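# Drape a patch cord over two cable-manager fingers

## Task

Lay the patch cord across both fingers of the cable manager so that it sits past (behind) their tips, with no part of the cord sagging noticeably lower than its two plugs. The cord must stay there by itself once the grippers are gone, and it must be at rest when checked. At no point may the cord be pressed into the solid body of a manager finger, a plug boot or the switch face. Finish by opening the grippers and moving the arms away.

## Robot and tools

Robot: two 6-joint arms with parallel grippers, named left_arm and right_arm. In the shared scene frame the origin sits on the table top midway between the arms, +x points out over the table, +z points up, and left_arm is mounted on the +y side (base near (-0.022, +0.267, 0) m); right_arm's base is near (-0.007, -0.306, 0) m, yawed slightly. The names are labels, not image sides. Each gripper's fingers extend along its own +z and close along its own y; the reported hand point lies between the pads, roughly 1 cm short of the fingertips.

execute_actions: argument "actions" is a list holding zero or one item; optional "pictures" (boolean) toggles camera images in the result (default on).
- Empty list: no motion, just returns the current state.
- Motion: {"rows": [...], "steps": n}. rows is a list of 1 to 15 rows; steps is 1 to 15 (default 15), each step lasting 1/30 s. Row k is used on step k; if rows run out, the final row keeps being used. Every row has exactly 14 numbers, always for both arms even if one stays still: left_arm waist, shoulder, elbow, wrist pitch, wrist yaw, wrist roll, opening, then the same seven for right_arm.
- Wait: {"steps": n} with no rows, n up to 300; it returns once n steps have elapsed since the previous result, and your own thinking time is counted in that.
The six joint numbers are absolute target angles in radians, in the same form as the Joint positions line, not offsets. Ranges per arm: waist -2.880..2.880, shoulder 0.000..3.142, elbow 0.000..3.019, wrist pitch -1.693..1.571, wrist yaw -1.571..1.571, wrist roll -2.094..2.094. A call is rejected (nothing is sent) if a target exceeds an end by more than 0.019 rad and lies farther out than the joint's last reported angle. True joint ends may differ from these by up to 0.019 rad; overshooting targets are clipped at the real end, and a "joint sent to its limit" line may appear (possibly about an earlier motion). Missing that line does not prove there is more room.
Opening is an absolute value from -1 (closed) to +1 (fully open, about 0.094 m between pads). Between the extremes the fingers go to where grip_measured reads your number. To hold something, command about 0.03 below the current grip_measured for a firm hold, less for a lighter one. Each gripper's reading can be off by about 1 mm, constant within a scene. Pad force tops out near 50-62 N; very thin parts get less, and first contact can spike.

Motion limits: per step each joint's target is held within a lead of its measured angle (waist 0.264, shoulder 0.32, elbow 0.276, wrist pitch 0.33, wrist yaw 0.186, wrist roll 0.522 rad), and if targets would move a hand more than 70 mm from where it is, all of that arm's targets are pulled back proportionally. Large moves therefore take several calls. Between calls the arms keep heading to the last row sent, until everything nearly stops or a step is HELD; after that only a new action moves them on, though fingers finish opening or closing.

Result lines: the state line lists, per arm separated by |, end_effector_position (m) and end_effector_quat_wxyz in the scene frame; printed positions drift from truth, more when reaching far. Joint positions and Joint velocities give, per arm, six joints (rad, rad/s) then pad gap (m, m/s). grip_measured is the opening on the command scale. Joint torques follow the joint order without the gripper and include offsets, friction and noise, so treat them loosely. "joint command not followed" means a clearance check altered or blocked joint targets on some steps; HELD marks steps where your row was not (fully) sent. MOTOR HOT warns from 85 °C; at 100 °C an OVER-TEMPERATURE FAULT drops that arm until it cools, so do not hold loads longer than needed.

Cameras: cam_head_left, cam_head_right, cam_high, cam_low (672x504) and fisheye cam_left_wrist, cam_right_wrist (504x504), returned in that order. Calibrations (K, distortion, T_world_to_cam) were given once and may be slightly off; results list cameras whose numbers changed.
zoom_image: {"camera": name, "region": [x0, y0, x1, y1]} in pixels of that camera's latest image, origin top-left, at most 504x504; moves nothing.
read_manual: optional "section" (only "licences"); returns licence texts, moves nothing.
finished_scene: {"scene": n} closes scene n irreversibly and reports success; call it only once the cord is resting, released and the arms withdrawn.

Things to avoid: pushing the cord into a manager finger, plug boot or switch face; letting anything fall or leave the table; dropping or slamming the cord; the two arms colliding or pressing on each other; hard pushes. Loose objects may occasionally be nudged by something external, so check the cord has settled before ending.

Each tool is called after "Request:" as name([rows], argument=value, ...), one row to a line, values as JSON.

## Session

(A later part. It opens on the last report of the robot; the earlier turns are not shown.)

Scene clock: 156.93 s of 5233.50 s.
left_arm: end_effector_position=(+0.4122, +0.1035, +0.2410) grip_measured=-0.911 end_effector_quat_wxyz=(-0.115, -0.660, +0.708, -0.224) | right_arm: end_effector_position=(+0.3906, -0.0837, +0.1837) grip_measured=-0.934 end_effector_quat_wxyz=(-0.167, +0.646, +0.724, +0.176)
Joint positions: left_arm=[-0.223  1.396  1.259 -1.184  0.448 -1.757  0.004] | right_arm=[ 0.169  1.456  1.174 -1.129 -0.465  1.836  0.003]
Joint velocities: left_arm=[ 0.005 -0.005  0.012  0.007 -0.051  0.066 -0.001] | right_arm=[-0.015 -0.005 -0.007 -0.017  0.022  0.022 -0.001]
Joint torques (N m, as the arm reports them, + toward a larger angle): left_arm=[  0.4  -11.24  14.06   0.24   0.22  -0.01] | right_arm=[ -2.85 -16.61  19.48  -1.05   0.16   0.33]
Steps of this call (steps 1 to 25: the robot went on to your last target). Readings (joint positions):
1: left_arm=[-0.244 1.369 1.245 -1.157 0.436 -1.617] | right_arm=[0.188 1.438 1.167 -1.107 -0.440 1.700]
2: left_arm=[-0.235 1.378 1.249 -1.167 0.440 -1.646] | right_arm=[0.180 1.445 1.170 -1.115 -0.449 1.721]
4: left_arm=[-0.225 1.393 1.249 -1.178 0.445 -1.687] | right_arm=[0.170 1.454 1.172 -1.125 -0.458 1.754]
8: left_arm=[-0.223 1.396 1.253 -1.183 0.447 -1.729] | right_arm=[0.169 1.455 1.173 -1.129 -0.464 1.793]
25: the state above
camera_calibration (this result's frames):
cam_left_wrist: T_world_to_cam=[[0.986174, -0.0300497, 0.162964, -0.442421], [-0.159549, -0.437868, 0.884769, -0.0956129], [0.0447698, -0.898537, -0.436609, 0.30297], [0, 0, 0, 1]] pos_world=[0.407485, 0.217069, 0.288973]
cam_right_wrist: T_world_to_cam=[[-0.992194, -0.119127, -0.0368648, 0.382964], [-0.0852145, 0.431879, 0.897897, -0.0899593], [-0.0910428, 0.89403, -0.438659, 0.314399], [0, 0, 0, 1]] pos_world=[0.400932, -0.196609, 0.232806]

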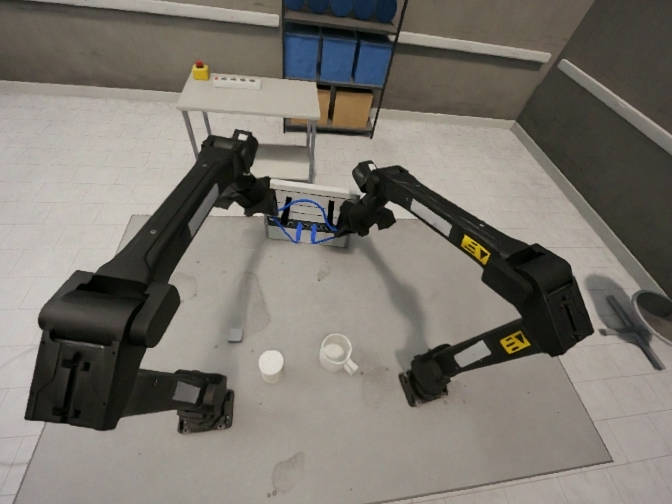

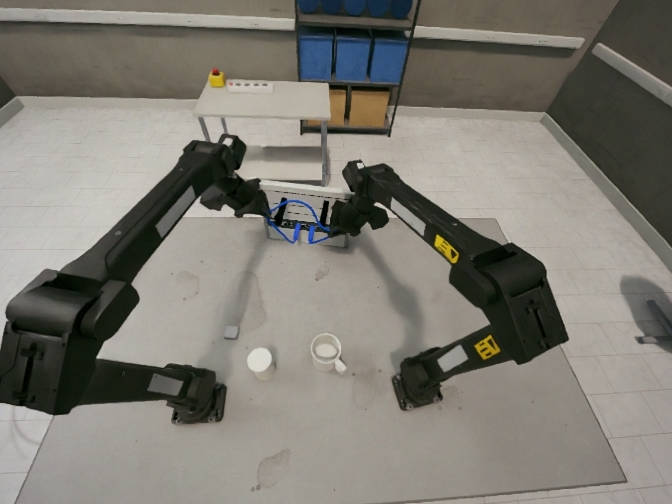

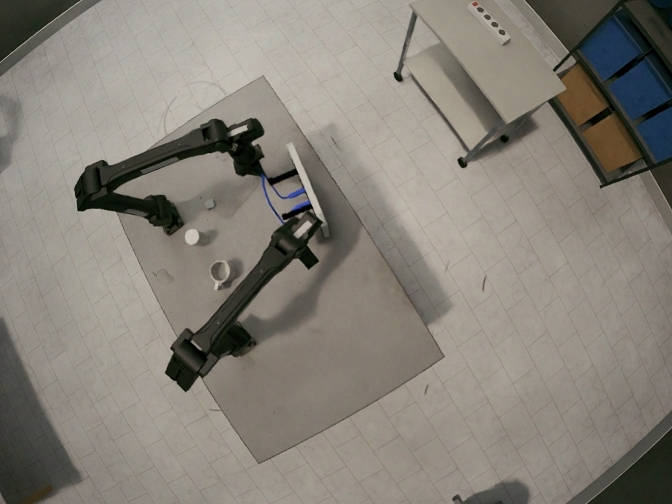

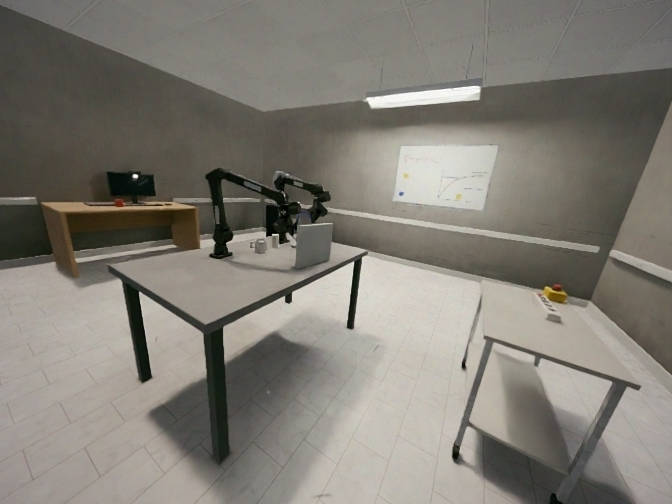

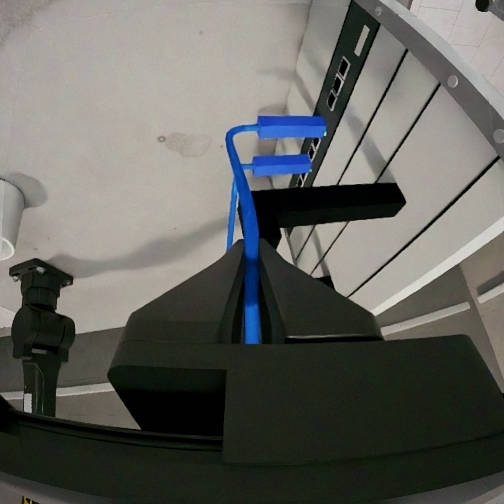

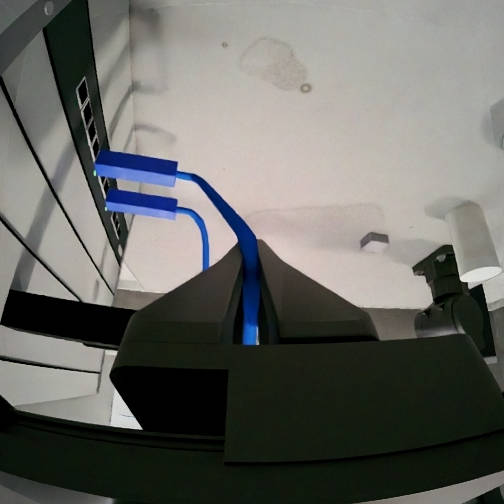

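Request:
execute_actions([
  {"rows":[[-0.214,1.384,1.30,-1.19,0.45,-1.77,-0.945,0.165,1.43,1.215,-1.13,-0.46,1.84,-0.965],[-0.214,1.384,1.30,-1.19,0.45,-1.77,-0.945,0.165,1.43,1.215,-1.13,-0.46,1.84,-0.965],[-0.214,1.384,1.30,-1.19,0.45,-1.77,-0.945,0.165,1.43,1.215,-1.13,-0.46,1.84,-0.965],[-0.214,1.384,1.30,-1.19,0.45,-1.77,-0.945,0.165,1.43,1.215,-1.13,-0.46,1.84,-0.965],[-0.214,1.384,1.30,-1.19,0.45,-1.77,-0.945,0.165,1.43,1.215,-1.13,-0.46,1.84,-0.965],[-0.214,1.384,1.30,-1.19,0.45,-1.77,-0.945,0.165,1.43,1.215,-1.13,-0.46,1.84,-0.965],[-0.214,1.384,1.30,-1.19,0.45,-1.77,-0.945,0.165,1.43,1.215,-1.13,-0.46,1.84,-0.965],[-0.214,1.384,1.30,-1.19,0.45,-1.77,-0.945,0.165,1.43,1.215,-1.13,-0.46,1.84,-0.96]],"steps":12},
])

Request:
zoom_image(camera="cam_head_left", region=[250, 170, 390, 260])

Scene clock: 170.37 s of 5233.50 s.
left_arm: end_effector_position=(+0.4122, +0.1035, +0.2410) grip_measured=-0.911 end_effector_quat_wxyz=(-0.115, -0.661, +0.707, -0.224) | right_arm: end_effector_position=(+0.3893, -0.0799, +0.1826) grip_measured=-0.934 end_effector_quat_wxyz=(-0.169, +0.644, +0.725, +0.175)
Joint positions: left_arm=[-0.223  1.396  1.259 -1.184  0.448 -1.758  0.004] | right_arm=[ 0.177  1.459  1.174 -1.126 -0.467  1.839  0.003]
Joint velocities: left_arm=[-0.015 -0.015  0.007 -0.007  0.037  0.051 -0.002] | right_arm=[-0.005 -0.015 -0.002  0.022  0.037 -0.051 -0.   ]
Joint torques (N m, as the arm reports them, + toward a larger angle): left_arm=[  0.42 -11.56  12.57   0.5    0.21  -0.06] | right_arm=[ -0.87 -15.2   13.45   0.66  -0.01   0.1 ]
Steps of this call (steps 1 to 30: the robot went on to your last target; steps 31 to 280: nothing new was sent; then 3.70 s passed at rest; steps 281 to 292: all 12 steps of this action). Readings (joint positions):
281: left_arm=[-0.223 1.396 1.259 -1.184 0.448 -1.758] | right_arm=[0.171 1.458 1.174 -1.127 -0.467 1.839]
282: left_arm=[-0.223 1.396 1.259 -1.184 0.448 -1.758] | right_arm=[0.174 1.459 1.174 -1.126 -0.467 1.839]
284: left_arm=[-0.223 1.396 1.259 -1.184 0.448 -1.758] | right_arm=[0.177 1.459 1.174 -1.126 -0.467 1.839]
288: left_arm=[-0.223 1.396 1.259 -1.184 0.448 -1.758] | right_arm=[0.177 1.459 1.174 -1.126 -0.467 1.839]
292: the state above
camera_calibration (this result's frames):
cam_left_wrist: T_world_to_cam=[[0.986291, -0.0290391, 0.16244, -0.442447], [-0.158637, -0.437893, 0.88492, -0.0960229], [0.0454341, -0.898558, -0.436496, 0.302671], [0, 0, 0, 1]] pos_world=[0.407398, 0.217072, 0.288959]
cam_right_wrist: T_world_to_cam=[[-0.991612, -0.124651, -0.0341773, 0.38088], [-0.0850773, 0.430415, 0.898613, -0.0910122], [-0.0973023, 0.893983, -0.43741, 0.312621], [0, 0, 0, 1]] pos_world=[0.400361, -0.192828, 0.231546]

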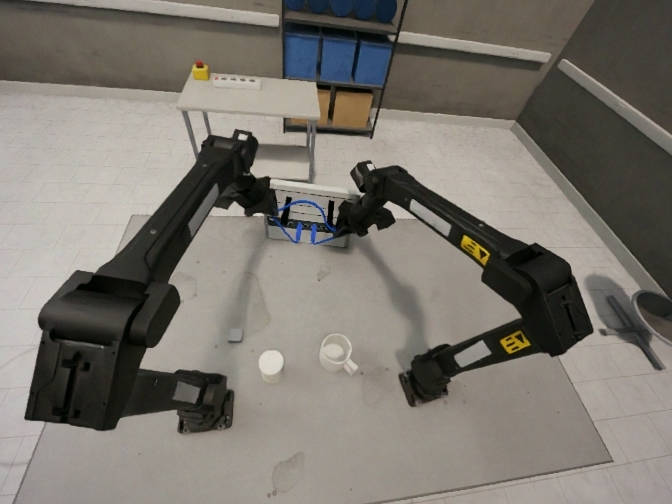

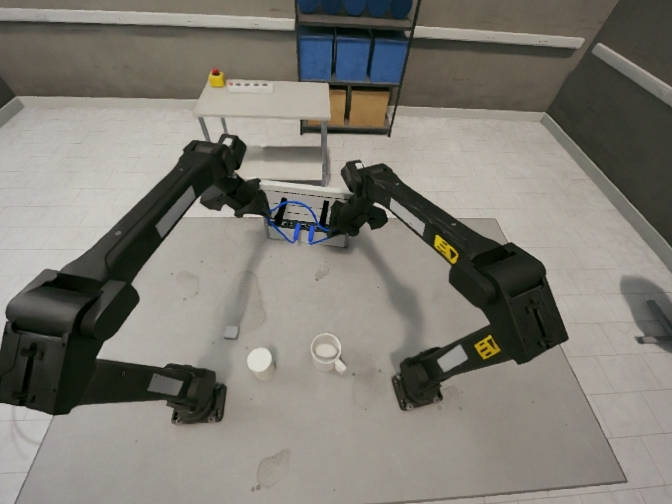

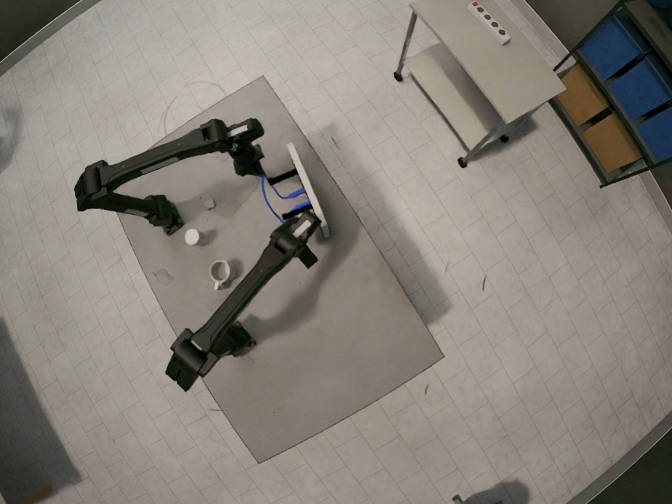

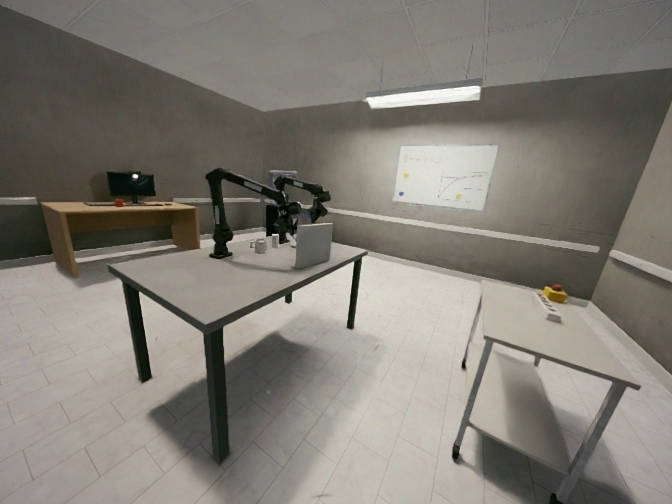

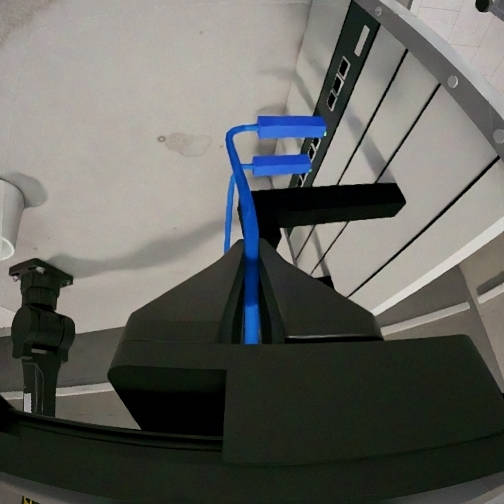

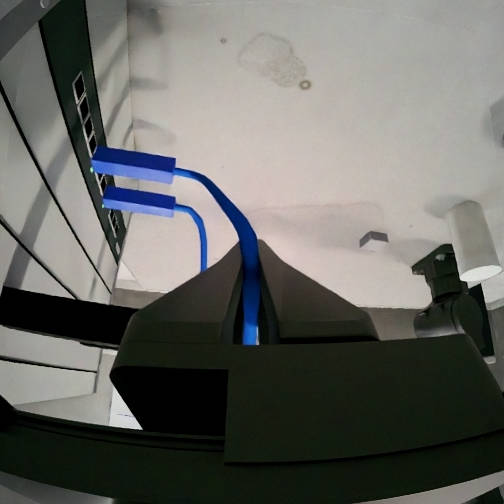

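Region (250, 170, 390, 260) of cam_head_left's 672x504 image, scaled by 3.600, with more detail than that image has; it fills the top 324 rows of this view, and the rest is white.

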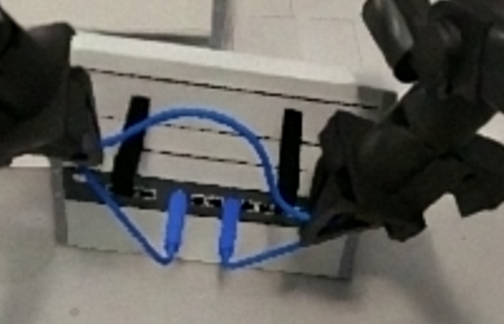

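Request:
execute_actions([
  {"rows":[[-0.25,1.37,1.22,-1.15,0.40,-1.68,-0.945,0.20,1.44,1.15,-1.10,-0.41,1.78,-0.965],[-0.275,1.36,1.18,-1.115,0.35,-1.61,-0.945,0.222,1.42,1.12,-1.07,-0.36,1.72,-0.965],[-0.30,1.35,1.14,-1.08,0.30,-1.54,-0.945,0.244,1.40,1.09,-1.04,-0.31,1.66,-0.965],[-0.325,1.34,1.10,-1.045,0.25,-1.47,-0.945,0.266,1.38,1.06,-1.01,-0.26,1.60,-0.965],[-0.35,1.33,1.06,-1.01,0.20,-1.40,-0.945,0.288,1.36,1.03,-0.98,-0.21,1.54,-0.965],[-0.375,1.32,1.02,-0.975,0.15,-1.33,-0.945,0.31,1.34,1.0,-0.95,-0.16,1.48,-0.965],[-0.40,1.31,0.98,-0.94,0.10,-1.25,-0.945,0.33,1.32,0.97,-0.92,-0.10,1.42,-0.965],[-0.425,1.30,0.945,-0.90,0.05,-1.17,-0.945,0.35,1.30,0.94,-0.89,-0.05,1.36,-0.965],[-0.45,1.29,0.91,-0.86,0,-1.09,-0.945,0.37,1.29,0.91,-0.85,0,1.29,-0.965],[-0.45,1.29,0.87,-0.81,0,-1.0,-0.945,0.39,1.31,0.89,-0.81,0,1.22,-0.965],[-0.45,1.293,0.83,-0.765,0,-0.91,-0.945,0.41,1.33,0.87,-0.765,0,1.15,-0.965],[-0.45,1.296,0.79,-0.72,0,-0.82,-0.945,0.43,1.35,0.845,-0.72,0,1.09,-0.965],[-0.45,1.298,0.75,-0.67,0,-0.73,-0.945,0.452,1.37,0.82,-0.675,0,1.02,-0.965],[-0.45,1.30,0.71,-0.625,0,-0.64,-0.945,0.473,1.39,0.80,-0.63,0,0.95,-0.965],[-0.45,1.302,0.67,-0.58,0,-0.55,-0.945,0.494,1.41,0.78,-0.585,0,0.89,-0.965]],"steps":15},
], pictures=false)

Request:
execute_actions([
  {"rows":[[-0.45,1.304,0.64,-0.545,0,-0.49,-0.945,0.51,1.425,0.765,-0.55,0,0.84,-0.965],[-0.45,1.304,0.62,-0.52,0,-0.45,-0.945,0.52,1.435,0.755,-0.525,0,0.81,-0.965],[-0.45,1.305,0.60,-0.495,0,-0.41,-0.945,0.53,1.445,0.742,-0.50,0,0.78,-0.965],[-0.45,1.306,0.58,-0.47,0,-0.37,-0.945,0.54,1.452,0.73,-0.475,0,0.75,-0.965],[-0.45,1.307,0.56,-0.45,0,-0.33,-0.945,0.55,1.46,0.72,-0.455,0,0.72,-0.965],[-0.45,1.308,0.545,-0.43,0,-0.29,-0.945,0.56,1.468,0.71,-0.435,0,0.69,-0.965],[-0.45,1.309,0.53,-0.41,0,-0.25,-0.945,0.57,1.476,0.70,-0.415,0,0.65,-0.965],[-0.45,1.31,0.515,-0.39,0,-0.21,-0.945,0.58,1.484,0.692,-0.395,0,0.62,-0.965]],"steps":15},
], pictures=false)

Request:
execute_actions([
  {"rows":[[-0.45,1.31,0.515,-0.39,0,-0.21,-0.945,0.58,1.484,0.692,-0.395,0,0.62,-0.965],[-0.45,1.31,0.515,-0.39,0,-0.21,-0.945,0.58,1.484,0.692,-0.395,0,0.62,-0.965],[-0.45,1.31,0.515,-0.39,0,-0.21,-0.945,0.58,1.484,0.692,-0.395,0,0.62,-0.965],[-0.45,1.31,0.515,-0.39,0,-0.21,-0.945,0.58,1.484,0.692,-0.395,0,0.62,-0.965],[-0.45,1.31,0.515,-0.39,0,-0.21,-0.945,0.58,1.484,0.692,-0.395,0,0.62,-0.9],[-0.45,1.31,0.515,-0.39,0,-0.21,-0.945,0.58,1.484,0.692,-0.395,0,0.62,-0.8],[-0.45,1.31,0.515,-0.39,0,-0.21,-0.945,0.58,1.484,0.692,-0.395,0,0.62,-0.6],[-0.45,1.31,0.515,-0.39,0,-0.21,-0.945,0.58,1.484,0.692,-0.395,0,0.62,-0.4]],"steps":15},
])

Scene clock: 211.80 s of 5233.50 s.
left_arm: end_effector_position=(+0.3299, +0.1020, +0.0788) grip_measured=-0.910 end_effector_quat_wxyz=(+0.128, -0.229, +0.959, -0.103) | right_arm: end_effector_position=(+0.3372, -0.0564, +0.1023) grip_measured=-0.933 end_effector_quat_wxyz=(+0.117, +0.258, +0.948, +0.147)
Joint positions: left_arm=[-0.461  1.297  0.74  -0.683  0.003 -0.906  0.004] | right_arm=[ 0.456  1.336  0.834 -0.69  -0.002  1.159  0.003]
Joint velocities: left_arm=[ 0.015  0.005 -1.136  1.311 -0.051  2.322 -0.001] | right_arm=[ 0.523  0.415 -0.549  1.287 -0.022 -1.78  -0.   ]
Joint torques (N m, as the arm reports them, + toward a larger angle): left_arm=[-0.36 -7.31  8.33  1.12 -0.2   0.12] | right_arm=[ 0.72 -6.21  7.69  1.82  0.09 -0.03]
Steps of this call (steps 1 to 15: the robot went on to your last target; steps 16 to 90: nothing new was sent; then 37.93 s passed at rest; steps 91 to 105: all 15 steps of this action). Readings (joint positions):
91: left_arm=[-0.225 1.395 1.253 -1.178 0.425 -1.747] | right_arm=[0.180 1.459 1.172 -1.121 -0.441 1.831]
92: left_arm=[-0.231 1.389 1.237 -1.161 0.385 -1.724] | right_arm=[0.188 1.457 1.164 -1.107 -0.399 1.812]
94: left_arm=[-0.255 1.366 1.176 -1.109 0.288 -1.651] | right_arm=[0.216 1.445 1.124 -1.063 -0.301 1.751]
98: left_arm=[-0.357 1.319 1.013 -0.984 0.089 -1.436] | right_arm=[0.309 1.376 0.996 -0.960 -0.094 1.574]
105: the state above

Scene clock: 212.30 s of 5233.50 s.
left_arm: end_effector_position=(+0.2926, +0.1197, +0.0144) grip_measured=-0.910 end_effector_quat_wxyz=(+0.175, +0.086, +0.979, -0.065) | right_arm: end_effector_position=(+0.2955, -0.0259, +0.0104) grip_measured=-0.933 end_effector_quat_wxyz=(+0.136, -0.042, +0.983, +0.115)
Joint positions: left_arm=[-0.461  1.304  0.517 -0.409  0.002 -0.262  0.004] | right_arm=[ 0.577  1.49   0.695 -0.419  0.001  0.663  0.003]
Joint velocities: left_arm=[-0.015 -0.005  0.012 -0.007 -0.066  0.286 -0.001] | right_arm=[-0.015 -0.005 -0.012  0.012 -0.037 -0.168  0.001]
Joint torques (N m, as the arm reports them, + toward a larger angle): left_arm=[ 0.58 -6.29  7.05  1.71 -0.16  0.06] | right_arm=[  0.08 -11.5    7.37   2.15  -0.01  -0.08]
Steps of this call (steps 1 to 15: all 15 steps of this action). Readings (joint positions):
1: left_arm=[-0.461 1.297 0.700 -0.641 0.003 -0.826] | right_arm=[0.474 1.353 0.815 -0.648 -0.002 1.099]
2: left_arm=[-0.461 1.298 0.665 -0.606 0.003 -0.754] | right_arm=[0.492 1.374 0.797 -0.611 -0.002 1.043]
4: left_arm=[-0.461 1.301 0.607 -0.549 0.002 -0.628] | right_arm=[0.523 1.419 0.764 -0.551 -0.002 0.948]
8: left_arm=[-0.461 1.304 0.536 -0.454 0.002 -0.420] | right_arm=[0.564 1.480 0.707 -0.464 -0.002 0.787]
15: the state above

Scene clock: 212.80 s of 5233.50 s.
left_arm: end_effector_position=(+0.2926, +0.1197, +0.0144) grip_measured=-0.910 end_effector_quat_wxyz=(+0.176, +0.105, +0.977, -0.061) | right_arm: end_effector_position=(+0.2957, -0.0257, +0.0105) grip_measured=-0.402 end_effector_quat_wxyz=(+0.138, -0.057, +0.982, +0.113)
Joint positions: left_arm=[-0.461  1.304  0.517 -0.409  0.002 -0.223  0.004] | right_arm=[ 0.577  1.49   0.695 -0.418  0.001  0.632  0.028]
Joint velocities: left_arm=[-0.005  0.005  0.002 -0.012  0.022  0.007 -0.001] | right_arm=[ 0.005  0.005 -0.017 -0.007  0.081 -0.007 -0.001]
Joint torques (N m, as the arm reports them, + toward a larger angle): left_arm=[ 0.71 -6.44  7.16  1.66 -0.15  0.12] | right_arm=[  0.96 -10.92   7.63   2.42  -0.1   -0.1 ]
Steps of this call (steps 1 to 15: all 15 steps of this action). Readings (joint positions):
1: left_arm=[-0.461 1.304 0.517 -0.409 0.002 -0.254] | right_arm=[0.577 1.490 0.695 -0.419 0.001 0.657]
2: left_arm=[-0.461 1.304 0.517 -0.409 0.002 -0.248] | right_arm=[0.577 1.490 0.695 -0.419 0.001 0.652]
4: left_arm=[-0.461 1.304 0.517 -0.409 0.002 -0.238] | right_arm=[0.577 1.490 0.695 -0.419 0.001 0.644]
8: left_arm=[-0.461 1.304 0.517 -0.409 0.002 -0.229] | right_arm=[0.577 1.490 0.695 -0.418 0.001 0.637]
15: the state above
camera_calibration (this result's frames):
cam_left_wrist: T_world_to_cam=[[-0.226059, -0.97078, 0.0805223, 0.181438], [-0.935618, 0.239391, 0.259442, 0.247889], [-0.271138, -0.0166887, -0.962396, 0.218455], [0, 0, 0, 1]] pos_world=[0.332177, 0.12044, 0.131318]
cam_right_wrist: T_world_to_cam=[[0.153193, -0.968838, -0.194638, -0.0695371], [-0.923845, -0.210326, 0.319802, 0.270018], [-0.350774, 0.130824, -0.927277, 0.240219], [0, 0, 0, 1]] pos_world=[0.34437, -0.0420047, 0.122862]

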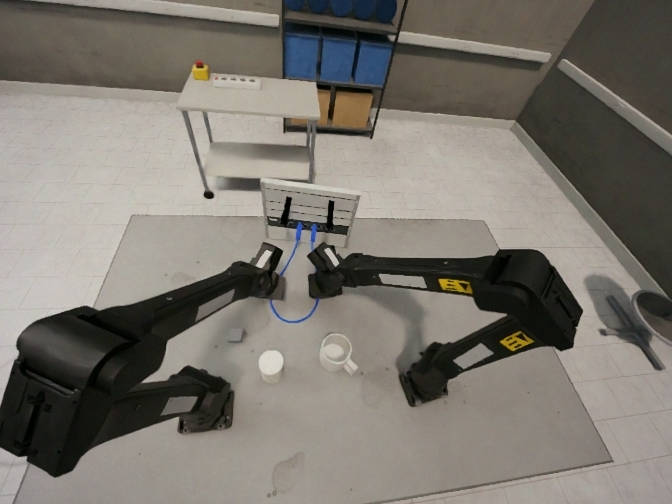

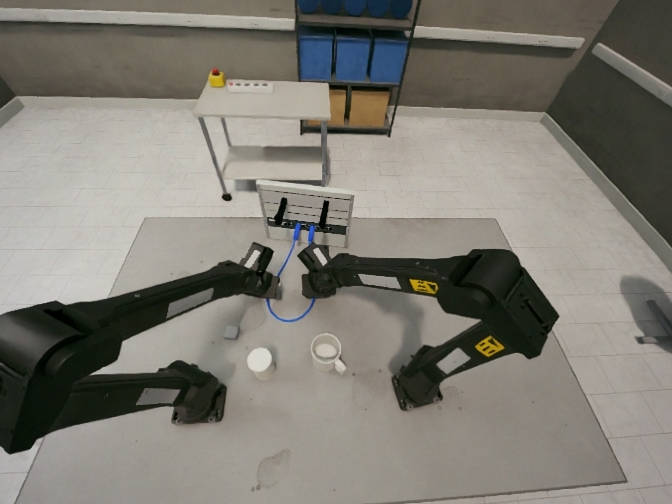

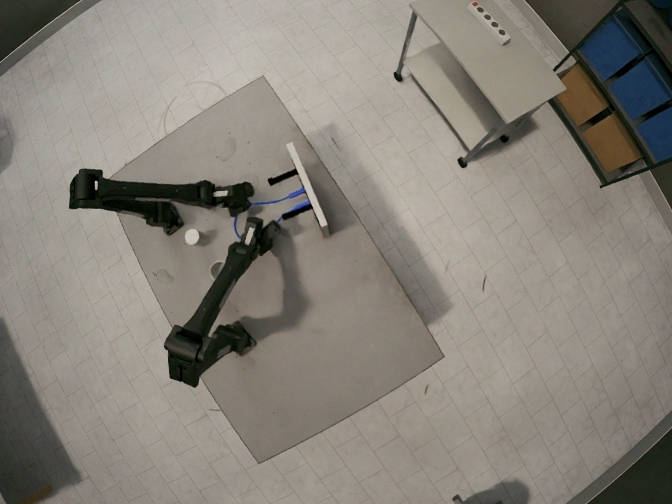

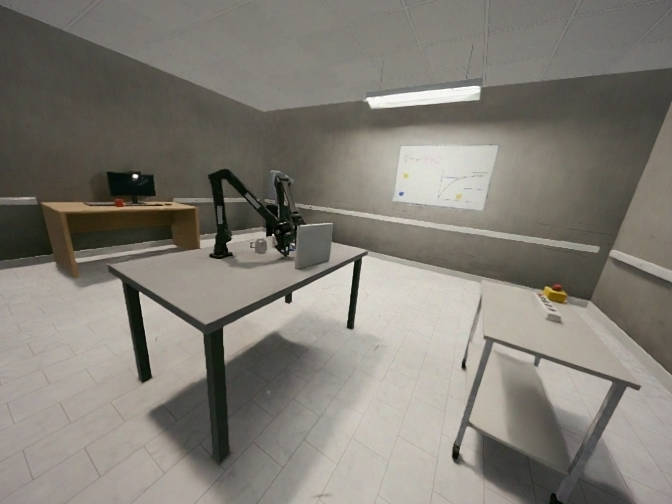

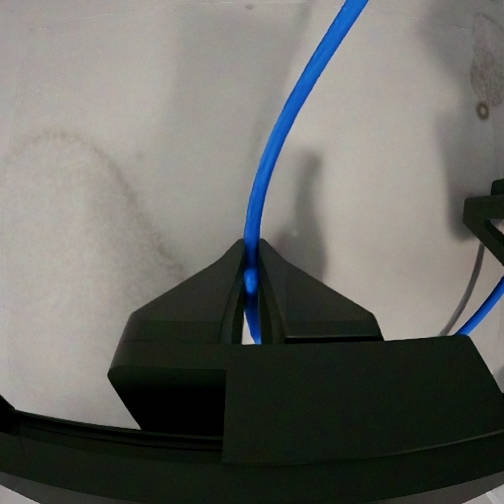

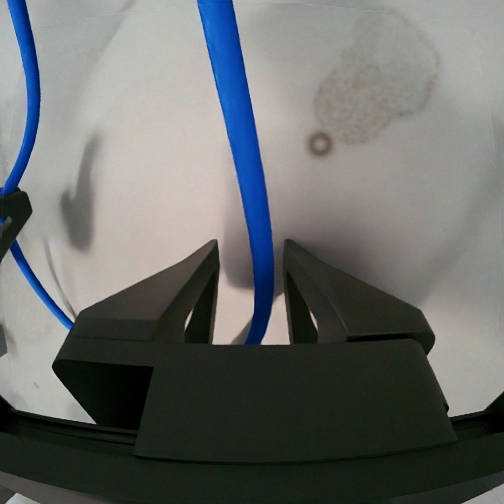

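Request:
execute_actions([
  {"rows":[[-0.45,1.31,0.515,-0.39,0,-0.21,-0.945,0.592,1.47,0.685,-0.395,0,0.70,-0.3],[-0.45,1.31,0.515,-0.39,0,-0.21,-0.945,0.604,1.462,0.675,-0.393,0,0.78,-0.3],[-0.45,1.31,0.515,-0.39,0,-0.21,-0.945,0.616,1.454,0.666,-0.391,0,0.87,-0.3],[-0.45,1.31,0.515,-0.39,0,-0.21,-0.945,0.628,1.446,0.657,-0.389,0,0.95,-0.3],[-0.45,1.31,0.515,-0.39,0,-0.21,-0.945,0.64,1.438,0.647,-0.386,0,1.04,-0.3],[-0.45,1.31,0.515,-0.39,0,-0.21,-0.945,0.652,1.43,0.637,-0.383,0,1.12,-0.3],[-0.45,1.31,0.515,-0.39,0,-0.21,-0.945,0.664,1.422,0.627,-0.38,0,1.21,-0.3],[-0.45,1.31,0.515,-0.39,0,-0.21,-0.945,0.676,1.415,0.617,-0.377,0,1.3,-0.3]],"steps":15},
], pictures=false)

Request:
execute_actions([
  {"steps":15},
])

Scene clock: 224.90 s of 5233.50 s.
left_arm: end_effector_position=(+0.2926, +0.1197, +0.0144) grip_measured=-0.910 end_effector_quat_wxyz=(+0.176, +0.106, +0.977, -0.061) | right_arm: end_effector_position=(+0.2492, -0.0141, +0.0108) grip_measured=-0.302 end_effector_quat_wxyz=(+0.092, +0.184, +0.966, +0.157)
Joint positions: left_arm=[-0.461  1.304  0.517 -0.409  0.002 -0.221  0.004] | right_arm=[ 0.68   1.427  0.625 -0.401  0.     1.228  0.033]
Joint velocities: left_arm=[ 0.005  0.015  0.017  0.002 -0.022  0.037  0.   ] | right_arm=[-0.015 -0.005  0.002 -0.017  0.022  0.388  0.001]
Joint torques (N m, as the arm reports them, + toward a larger angle): left_arm=[ 0.73 -6.31  7.11  1.68 -0.15  0.12] | right_arm=[ 0.71 -9.76  7.    2.24  0.02  0.12]
Steps of this call (steps 1 to 15: the robot went on to your last target; steps 16 to 90: nothing new was sent; then 8.60 s passed at rest; steps 91 to 105: all 15 steps of this action). Readings (joint positions):
91: left_arm=[-0.461 1.304 0.517 -0.409 0.002 -0.222] | right_arm=[0.577 1.490 0.695 -0.418 0.001 0.641]
92: left_arm=[-0.461 1.304 0.517 -0.409 0.002 -0.222] | right_arm=[0.580 1.490 0.695 -0.417 0.001 0.664]
94: left_arm=[-0.461 1.304 0.517 -0.409 0.002 -0.222] | right_arm=[0.593 1.483 0.686 -0.412 0.001 0.746]
98: left_arm=[-0.461 1.304 0.517 -0.409 0.002 -0.222] | right_arm=[0.647 1.450 0.648 -0.402 0.001 0.995]
105: the state above

Scene clock: 225.40 s of 5233.50 s.
left_arm: end_effector_position=(+0.2926, +0.1197, +0.0144) grip_measured=-0.910 end_effector_quat_wxyz=(+0.176, +0.106, +0.977, -0.061) | right_arm: end_effector_position=(+0.2494, -0.0139, +0.0109) grip_measured=-0.302 end_effector_quat_wxyz=(+0.088, +0.212, +0.960, +0.161)
Joint positions: left_arm=[-0.461  1.304  0.517 -0.409  0.002 -0.221  0.004] | right_arm=[ 0.68   1.427  0.625 -0.4    0.     1.287  0.033]
Joint velocities: left_arm=[-0.005 -0.005 -0.017  0.007  0.022 -0.022  0.   ] | right_arm=[-0.005 -0.005 -0.007  0.007  0.022  0.11  -0.001]
Joint torques (N m, as the arm reports them, + toward a larger angle): left_arm=[ 0.62 -6.45  7.1   1.71 -0.15  0.12] | right_arm=[ 0.51 -9.85  7.    2.3  -0.01  0.09]
Steps of this call (steps 1 to 15: the robot went on to your last target). Readings (joint positions):
1: left_arm=[-0.461 1.304 0.517 -0.409 0.002 -0.221] | right_arm=[0.680 1.427 0.625 -0.401 0.000 1.241]
2: left_arm=[-0.461 1.304 0.517 -0.409 0.002 -0.221] | right_arm=[0.680 1.427 0.625 -0.401 0.000 1.250]
4: left_arm=[-0.461 1.304 0.517 -0.409 0.002 -0.221] | right_arm=[0.680 1.427 0.625 -0.400 0.000 1.264]
8: left_arm=[-0.461 1.304 0.517 -0.409 0.002 -0.221] | right_arm=[0.680 1.427 0.625 -0.400 0.000 1.279]
15: the state above
camera_calibration (this result's frames):
cam_left_wrist: T_world_to_cam=[[-0.227806, -0.970428, 0.079841, 0.181917], [-0.93527, 0.240887, 0.259314, 0.24761], [-0.270878, -0.0155996, -0.962487, 0.21825], [0, 0, 0, 1]] pos_world=[0.332143, 0.120296, 0.13133]
cam_right_wrist: T_world_to_cam=[[-0.369498, -0.866155, -0.336521, 0.082434], [-0.865272, 0.188675, 0.464441, 0.218908], [-0.338785, 0.462793, -0.819175, 0.223275], [0, 0, 0, 1]] pos_world=[0.295516, -0.0732318, 0.108972]

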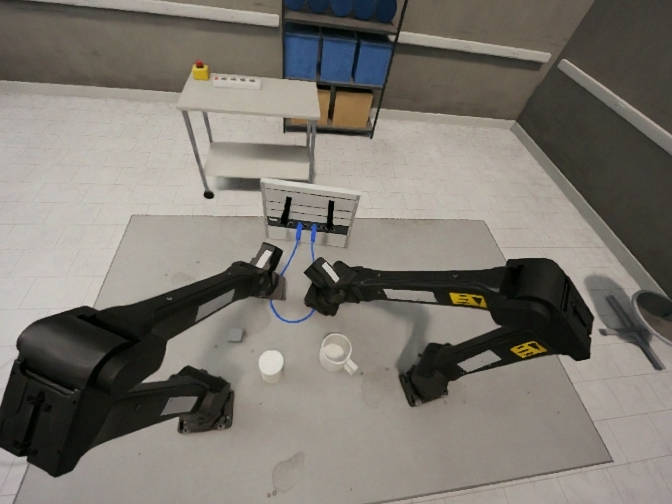

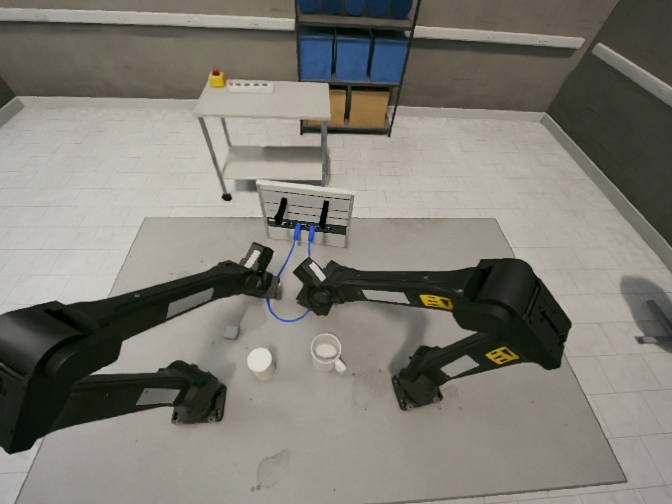

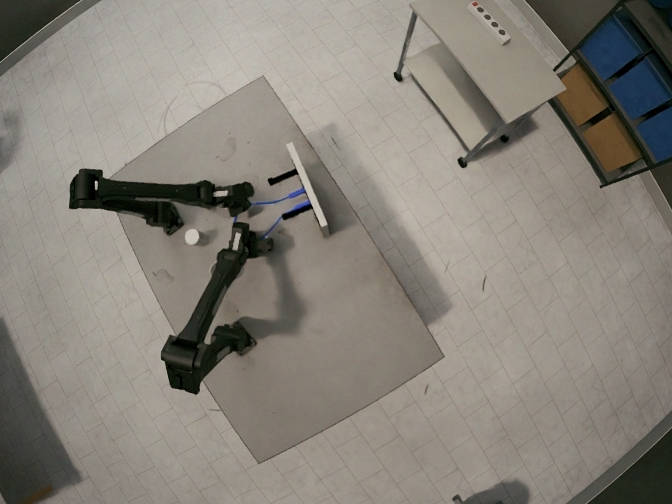

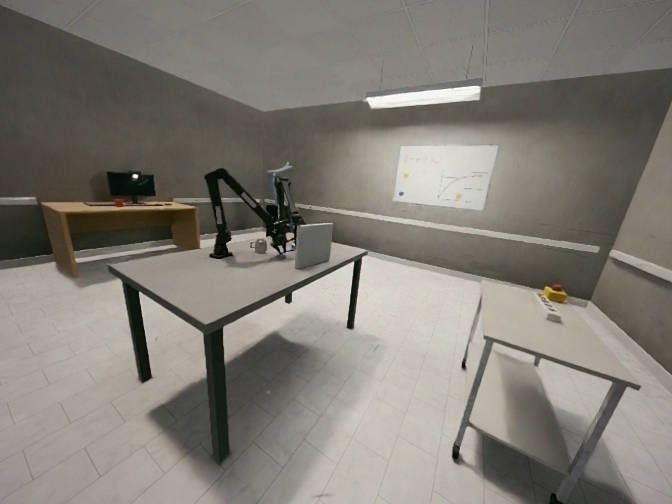

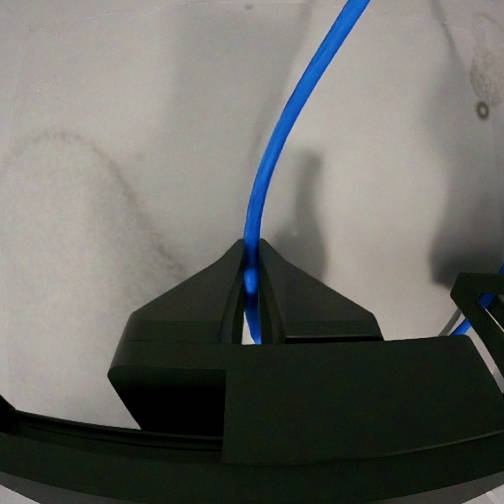

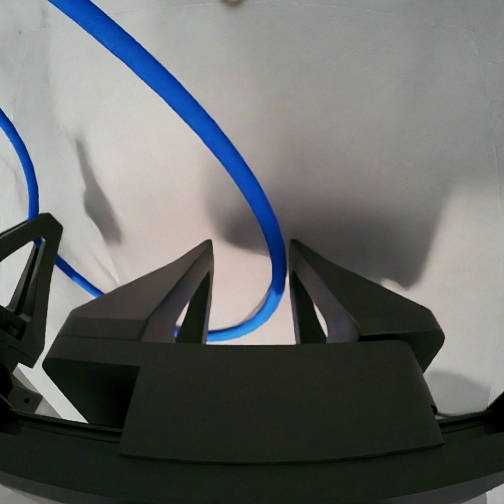

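Request:
execute_actions([
  {"rows":[[-0.45,1.31,0.515,-0.39,0,-0.21,-0.945,0.676,1.42,0.62,-0.38,0,1.3,-0.6],[-0.45,1.31,0.515,-0.39,0,-0.21,-0.945,0.676,1.42,0.62,-0.38,0,1.3,-0.6],[-0.45,1.31,0.515,-0.39,0,-0.21,-0.945,0.676,1.42,0.62,-0.38,0,1.3,-0.8],[-0.45,1.31,0.515,-0.39,0,-0.21,-0.945,0.676,1.42,0.62,-0.38,0,1.3,-0.8],[-0.45,1.31,0.515,-0.39,0,-0.21,-0.945,0.676,1.42,0.62,-0.38,0,1.3,-0.88],[-0.45,1.31,0.515,-0.39,0,-0.21,-0.945,0.676,1.42,0.62,-0.38,0,1.3,-0.88],[-0.45,1.31,0.515,-0.39,0,-0.21,-0.945,0.676,1.42,0.62,-0.38,0,1.3,-0.965]],"steps":13},
], pictures=false)

Request:
execute_actions([
  {"rows":[[-0.45,1.305,0.57,-0.43,0,-0.27,-0.945,0.66,1.41,0.68,-0.43,0,1.3,-0.965],[-0.45,1.305,0.60,-0.46,0,-0.33,-0.945,0.64,1.40,0.70,-0.46,0,1.3,-0.965],[-0.45,1.303,0.625,-0.49,0,-0.39,-0.945,0.62,1.392,0.72,-0.49,0,1.3,-0.965],[-0.45,1.302,0.65,-0.52,0,-0.45,-0.945,0.60,1.384,0.74,-0.52,0,1.3,-0.965],[-0.45,1.30,0.68,-0.55,0,-0.51,-0.945,0.58,1.376,0.76,-0.55,0,1.3,-0.965],[-0.45,1.299,0.71,-0.58,0,-0.57,-0.945,0.56,1.368,0.78,-0.58,0,1.3,-0.965],[-0.45,1.298,0.735,-0.61,0,-0.63,-0.945,0.54,1.36,0.80,-0.61,0,1.3,-0.965],[-0.45,1.297,0.76,-0.64,0,-0.69,-0.945,0.52,1.352,0.82,-0.64,0,1.3,-0.965],[-0.45,1.296,0.79,-0.67,0,-0.75,-0.945,0.50,1.344,0.84,-0.67,0,1.3,-0.965],[-0.45,1.294,0.815,-0.70,0,-0.81,-0.945,0.48,1.336,0.86,-0.70,0,1.3,-0.965],[-0.45,1.293,0.84,-0.735,0,-0.87,-0.945,0.46,1.328,0.88,-0.735,0,1.3,-0.965],[-0.45,1.292,0.87,-0.77,0,-0.93,-0.945,0.44,1.32,0.90,-0.77,0,1.3,-0.965],[-0.45,1.29,0.895,-0.80,0,-0.99,-0.945,0.42,1.312,0.92,-0.80,0,1.3,-0.965],[-0.45,1.289,0.92,-0.835,0,-1.04,-0.945,0.40,1.304,0.94,-0.835,0,1.3,-0.965],[-0.45,1.288,0.945,-0.87,0,-1.1,-0.945,0.38,1.296,0.955,-0.87,0,1.3,-0.965]],"steps":15},
], pictures=false)

Request:
execute_actions([
  {"steps":12},
], pictures=false)

Request:
execute_actions([
  {"rows":[[-0.436,1.294,0.97,-0.89,0.03,-1.145,-0.945,0.364,1.30,0.98,-0.89,-0.03,1.34,-0.965],[-0.422,1.30,0.995,-0.91,0.06,-1.19,-0.945,0.348,1.306,1.005,-0.91,-0.06,1.375,-0.965],[-0.408,1.306,1.02,-0.935,0.09,-1.235,-0.945,0.332,1.312,1.03,-0.935,-0.09,1.415,-0.965],[-0.394,1.313,1.045,-0.955,0.12,-1.28,-0.945,0.316,1.318,1.055,-0.955,-0.12,1.45,-0.965],[-0.38,1.32,1.07,-0.98,0.15,-1.325,-0.945,0.30,1.323,1.08,-0.98,-0.15,1.49,-0.965],[-0.366,1.326,1.095,-1.0,0.18,-1.37,-0.945,0.284,1.329,1.105,-1.0,-0.18,1.53,-0.965],[-0.352,1.332,1.12,-1.02,0.21,-1.415,-0.945,0.268,1.335,1.13,-1.02,-0.21,1.565,-0.965],[-0.338,1.339,1.145,-1.045,0.24,-1.46,-0.945,0.252,1.34,1.155,-1.045,-0.24,1.605,-0.965],[-0.324,1.345,1.17,-1.065,0.27,-1.505,-0.945,0.236,1.346,1.18,-1.065,-0.27,1.64,-0.965],[-0.31,1.352,1.19,-1.09,0.30,-1.55,-0.945,0.22,1.352,1.205,-1.09,-0.30,1.68,-0.965],[-0.296,1.358,1.21,-1.11,0.33,-1.595,-0.945,0.204,1.357,1.23,-1.11,-0.33,1.72,-0.965],[-0.282,1.365,1.235,-1.13,0.36,-1.64,-0.945,0.188,1.363,1.255,-1.13,-0.36,1.755,-0.965],[-0.268,1.371,1.26,-1.15,0.39,-1.685,-0.945,0.172,1.369,1.28,-1.15,-0.39,1.795,-0.965],[-0.252,1.378,1.285,-1.175,0.42,-1.73,-0.945,0.156,1.375,1.305,-1.175,-0.42,1.83,-0.965],[-0.235,1.384,1.31,-1.195,0.45,-1.78,-0.945,0.14,1.38,1.33,-1.195,-0.45,1.88,-0.965]],"steps":15},
], pictures=false)

Request:
execute_actions([
  {"steps":25},
])

Request:
zoom_image(camera="cam_head_left", region=[250, 170, 390, 260])

Request:
zoom_image(camera="cam_high", region=[210, 130, 350, 270])

Scene clock: 272.97 s of 5233.50 s.
left_arm: end_effector_position=(+0.2926, +0.1197, +0.0144) grip_measured=-0.910 end_effector_quat_wxyz=(+0.176, +0.106, +0.977, -0.061) | right_arm: end_effector_position=(+0.2494, -0.0139, +0.0109) grip_measured=-0.916 end_effector_quat_wxyz=(+0.088, +0.213, +0.960, +0.161)
Joint positions: left_arm=[-0.461  1.304  0.517 -0.409  0.002 -0.221  0.004] | right_arm=[ 0.68   1.427  0.625 -0.4    0.     1.289  0.004]
Joint velocities: left_arm=[ 0.005  0.005 -0.007 -0.012  0.007  0.022 -0.001] | right_arm=[-0.005 -0.015  0.022 -0.012 -0.037 -0.022 -0.   ]
Joint torques (N m, as the arm reports them, + toward a larger angle): left_arm=[ 0.66 -6.4   7.12  1.7  -0.15  0.14] | right_arm=[-0.22 -9.51  7.16  2.06  0.02  0.11]
Steps of this call (steps 1 to 15: the robot went on to your last target; steps 16 to 90: nothing new was sent; then 44.13 s passed at rest; steps 91 to 103: all 13 steps of this action). Readings (joint positions):
91: left_arm=[-0.461 1.304 0.517 -0.409 0.002 -0.221] | right_arm=[0.680 1.427 0.625 -0.400 0.000 1.289]
92: left_arm=[-0.461 1.304 0.517 -0.409 0.002 -0.221] | right_arm=[0.680 1.427 0.625 -0.400 0.000 1.289]
94: left_arm=[-0.461 1.304 0.517 -0.409 0.002 -0.221] | right_arm=[0.680 1.427 0.625 -0.400 0.000 1.289]
98: left_arm=[-0.461 1.304 0.517 -0.409 0.002 -0.221] | right_arm=[0.680 1.427 0.625 -0.400 0.000 1.289]
103: the state above

Scene clock: 273.47 s of 5233.50 s.
left_arm: end_effector_position=(+0.3528, +0.0916, +0.1195) grip_measured=-0.910 end_effector_quat_wxyz=(+0.134, -0.205, +0.964, -0.103) | right_arm: end_effector_position=(+0.3318, -0.0766, +0.0988) grip_measured=-0.916 end_effector_quat_wxyz=(+0.086, +0.336, +0.930, +0.119)
Joint positions: left_arm=[-0.461  1.3    0.862 -0.793  0.002 -0.856  0.004] | right_arm=[ 0.424  1.34   0.847 -0.782 -0.001  1.289  0.004]
Joint velocities: left_arm=[ 0.005 -0.034  0.706 -0.974  0.037 -1.59   0.   ] | right_arm=[-0.611 -0.288  0.637 -1.018  0.022  0.007  0.001]
Joint torques (N m, as the arm reports them, + toward a larger angle): left_arm=[  0.26 -10.13  12.17   0.88  -0.19  -0.02] | right_arm=[  0.8  -11.82  15.1    1.     0.     0.16]
Steps of this call (steps 1 to 15: all 15 steps of this action). Readings (joint positions):
1: left_arm=[-0.461 1.304 0.518 -0.410 0.002 -0.228] | right_arm=[0.679 1.427 0.625 -0.402 0.000 1.289]
2: left_arm=[-0.461 1.304 0.524 -0.421 0.002 -0.244] | right_arm=[0.674 1.427 0.627 -0.413 0.000 1.289]
4: left_arm=[-0.461 1.304 0.551 -0.465 0.002 -0.301] | right_arm=[0.651 1.424 0.642 -0.458 -0.000 1.289]
8: left_arm=[-0.461 1.304 0.658 -0.578 0.002 -0.476] | right_arm=[0.568 1.403 0.703 -0.567 -0.001 1.289]
15: the state above

Scene clock: 273.87 s of 5233.50 s.
left_arm: end_effector_position=(+0.3564, +0.0899, +0.1423) grip_measured=-0.910 end_effector_quat_wxyz=(+0.123, -0.308, +0.936, -0.117) | right_arm: end_effector_position=(+0.3490, -0.0910, +0.1365) grip_measured=-0.916 end_effector_quat_wxyz=(+0.100, +0.359, +0.919, +0.129)
Joint positions: left_arm=[-0.461  1.284  0.912 -0.858  0.002 -1.073  0.004] | right_arm=[ 0.373  1.292  0.905 -0.856  0.001  1.289  0.004]
Joint velocities: left_arm=[-0.005 -0.005 -0.027 -0.012 -0.037 -0.139 -0.001] | right_arm=[-0.005 -0.005  0.017 -0.017  0.051 -0.066  0.   ]
Joint torques (N m, as the arm reports them, + toward a larger angle): left_arm=[ 0.52 -8.65 11.63  0.43 -0.2  -0.08] | right_arm=[ 0.93 -9.24 14.03  0.79 -0.01  0.12]
Steps of this call (steps 1 to 12: the robot went on to your last target). Readings (joint positions):
1: left_arm=[-0.461 1.298 0.883 -0.819 0.002 -0.903] | right_arm=[0.405 1.330 0.866 -0.811 -0.000 1.289]
2: left_arm=[-0.461 1.295 0.897 -0.833 0.002 -0.940] | right_arm=[0.389 1.320 0.882 -0.829 0.000 1.289]
4: left_arm=[-0.461 1.288 0.911 -0.846 0.002 -0.994] | right_arm=[0.371 1.303 0.901 -0.844 0.001 1.289]
8: left_arm=[-0.461 1.284 0.912 -0.857 0.002 -1.050] | right_arm=[0.372 1.292 0.905 -0.853 0.001 1.289]
12: the state above

Scene clock: 274.37 s of 5233.50 s.
left_arm: end_effector_position=(+0.4003, +0.0868, +0.2422) grip_measured=-0.910 end_effector_quat_wxyz=(-0.078, -0.574, +0.779, -0.240) | right_arm: end_effector_position=(+0.3963, -0.0874, +0.2420) grip_measured=-0.916 end_effector_quat_wxyz=(-0.104, +0.586, +0.770, +0.231)
Joint positions: left_arm=[-0.273  1.359  1.222 -1.141  0.424 -1.583  0.004] | right_arm=[ 0.17   1.357  1.22  -1.138 -0.426  1.707  0.004]
Joint velocities: left_arm=[ 0.405  0.171  0.657 -0.628  0.681 -1.223 -0.   ] | right_arm=[-0.444  0.122  0.701 -0.632 -0.681  1.048 -0.001]
Joint torques (N m, as the arm reports them, + toward a larger angle): left_arm=[ 0.89 -9.29 13.25  0.37  0.14 -0.07] | right_arm=[  0.85 -10.31  16.19   0.59  -0.18   0.1 ]
Steps of this call (steps 1 to 15: all 15 steps of this action). Readings (joint positions):
1: left_arm=[-0.460 1.284 0.913 -0.863 0.015 -1.083] | right_arm=[0.372 1.292 0.906 -0.860 -0.013 1.296]
2: left_arm=[-0.456 1.285 0.918 -0.874 0.038 -1.100] | right_arm=[0.370 1.293 0.909 -0.871 -0.038 1.308]
4: left_arm=[-0.440 1.292 0.942 -0.912 0.095 -1.151] | right_arm=[0.356 1.297 0.929 -0.909 -0.097 1.348]
8: left_arm=[-0.381 1.322 1.042 -0.995 0.214 -1.290] | right_arm=[0.292 1.322 1.023 -0.993 -0.215 1.462]
15: the state above

Scene clock: 275.20 s of 5233.50 s.
left_arm: end_effector_position=(+0.4063, +0.0940, +0.2404) grip_measured=-0.910 end_effector_quat_wxyz=(-0.118, -0.656, +0.712, -0.221) | right_arm: end_effector_position=(+0.4058, -0.0944, +0.2488) grip_measured=-0.916 end_effector_quat_wxyz=(-0.135, +0.656, +0.710, +0.218)
Joint positions: left_arm=[-0.246  1.391  1.253 -1.183  0.447 -1.767  0.004] | right_arm=[ 0.141  1.383  1.262 -1.18  -0.449  1.868  0.004]
Joint velocities: left_arm=[-0.015 -0.005 -0.012 -0.002  0.007  0.037 -0.002] | right_arm=[-0.024 -0.005  0.017  0.007 -0.051  0.051  0.   ]
Joint torques (N m, as the arm reports them, + toward a larger angle): left_arm=[  0.51 -11.22  13.88   0.28   0.25  -0.06] | right_arm=[ -0.12 -12.05  16.25   0.48  -0.31   0.13]
Steps of this call (steps 1 to 25: the robot went on to your last target). Readings (joint positions):
1: left_arm=[-0.260 1.364 1.242 -1.157 0.438 -1.620] | right_arm=[0.157 1.361 1.241 -1.154 -0.440 1.740]
2: left_arm=[-0.252 1.370 1.249 -1.167 0.442 -1.650] | right_arm=[0.148 1.363 1.255 -1.163 -0.445 1.765]
4: left_arm=[-0.247 1.385 1.249 -1.180 0.445 -1.693] | right_arm=[0.141 1.367 1.262 -1.170 -0.448 1.802]
8: left_arm=[-0.246 1.391 1.250 -1.183 0.446 -1.737] | right_arm=[0.141 1.382 1.262 -1.179 -0.449 1.842]
25: the state above
camera_calibration (this result's frames):
cam_left_wrist: T_world_to_cam=[[0.986472, -0.0441724, 0.157866, -0.434308], [-0.161227, -0.435557, 0.885605, -0.0999299], [0.0296403, -0.899077, -0.436786, 0.300773], [0, 0, 0, 1]] pos_world=[0.403406, 0.207708, 0.288434]
cam_right_wrist: T_world_to_cam=[[-0.989485, -0.059074, -0.132018, 0.42737], [-0.144612, 0.41943, 0.896195, -0.119113], [0.00243045, 0.905864, -0.423563, 0.313301], [0, 0, 0, 1]] pos_world=[0.404889, -0.208602, 0.295872]

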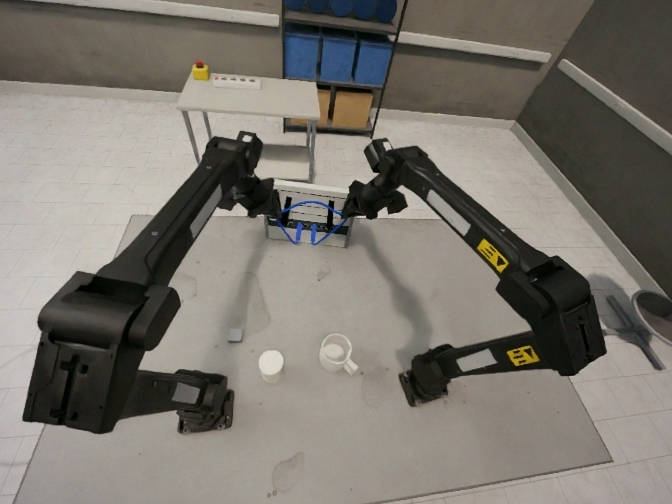

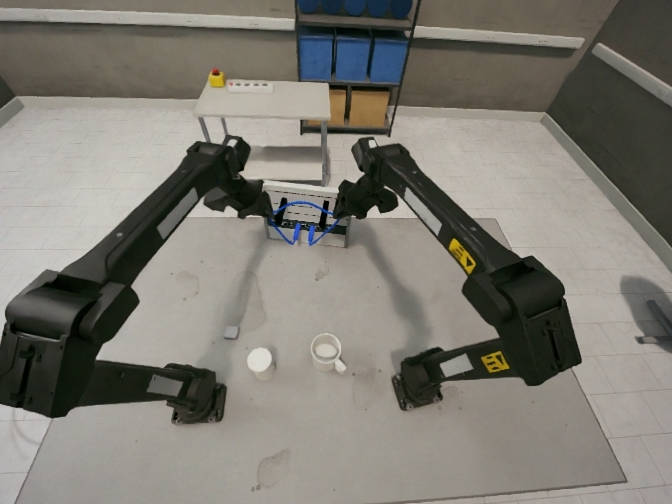

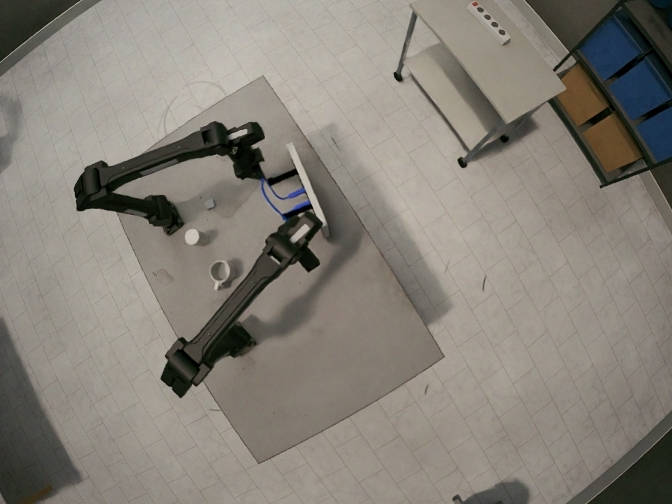

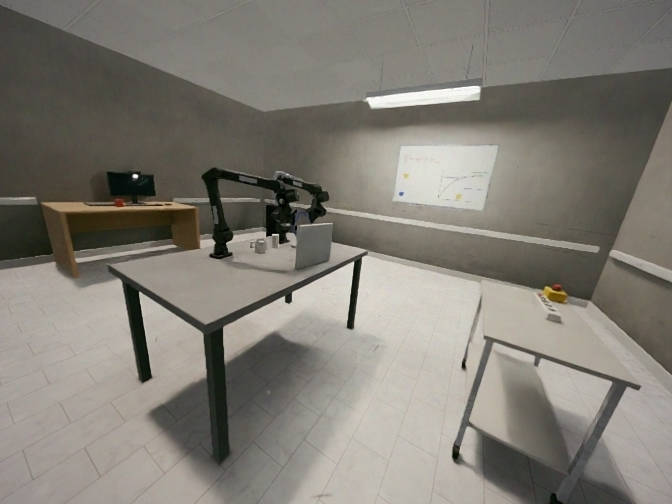

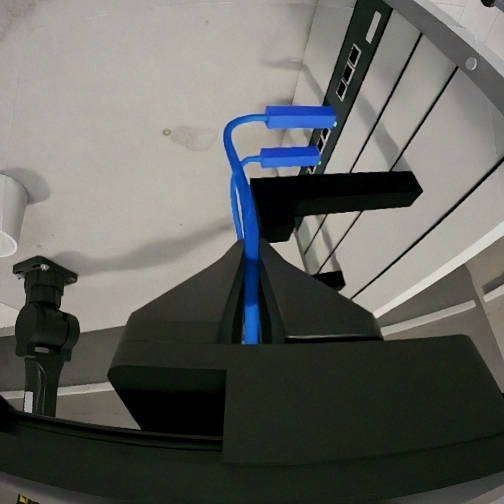

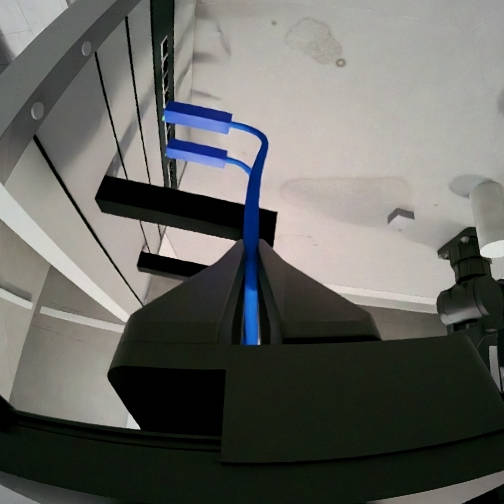

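Region (250, 170, 390, 260) of cam_head_left's 672x504 image, scaled by 3.600, with more detail than that image has; it fills the top 324 rows of this view, and the rest is white.

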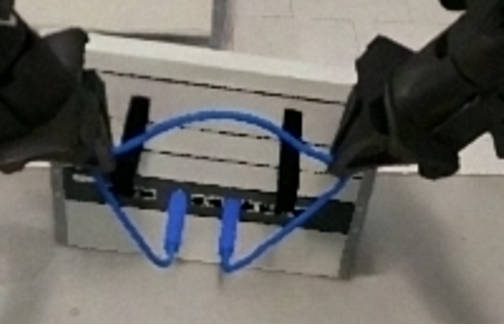

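Region (210, 130, 350, 270) of cam_high's 672x504 image, scaled by 3.600, with more detail than that image has.

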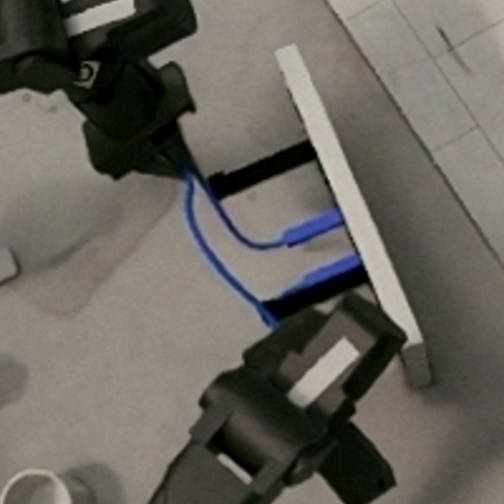

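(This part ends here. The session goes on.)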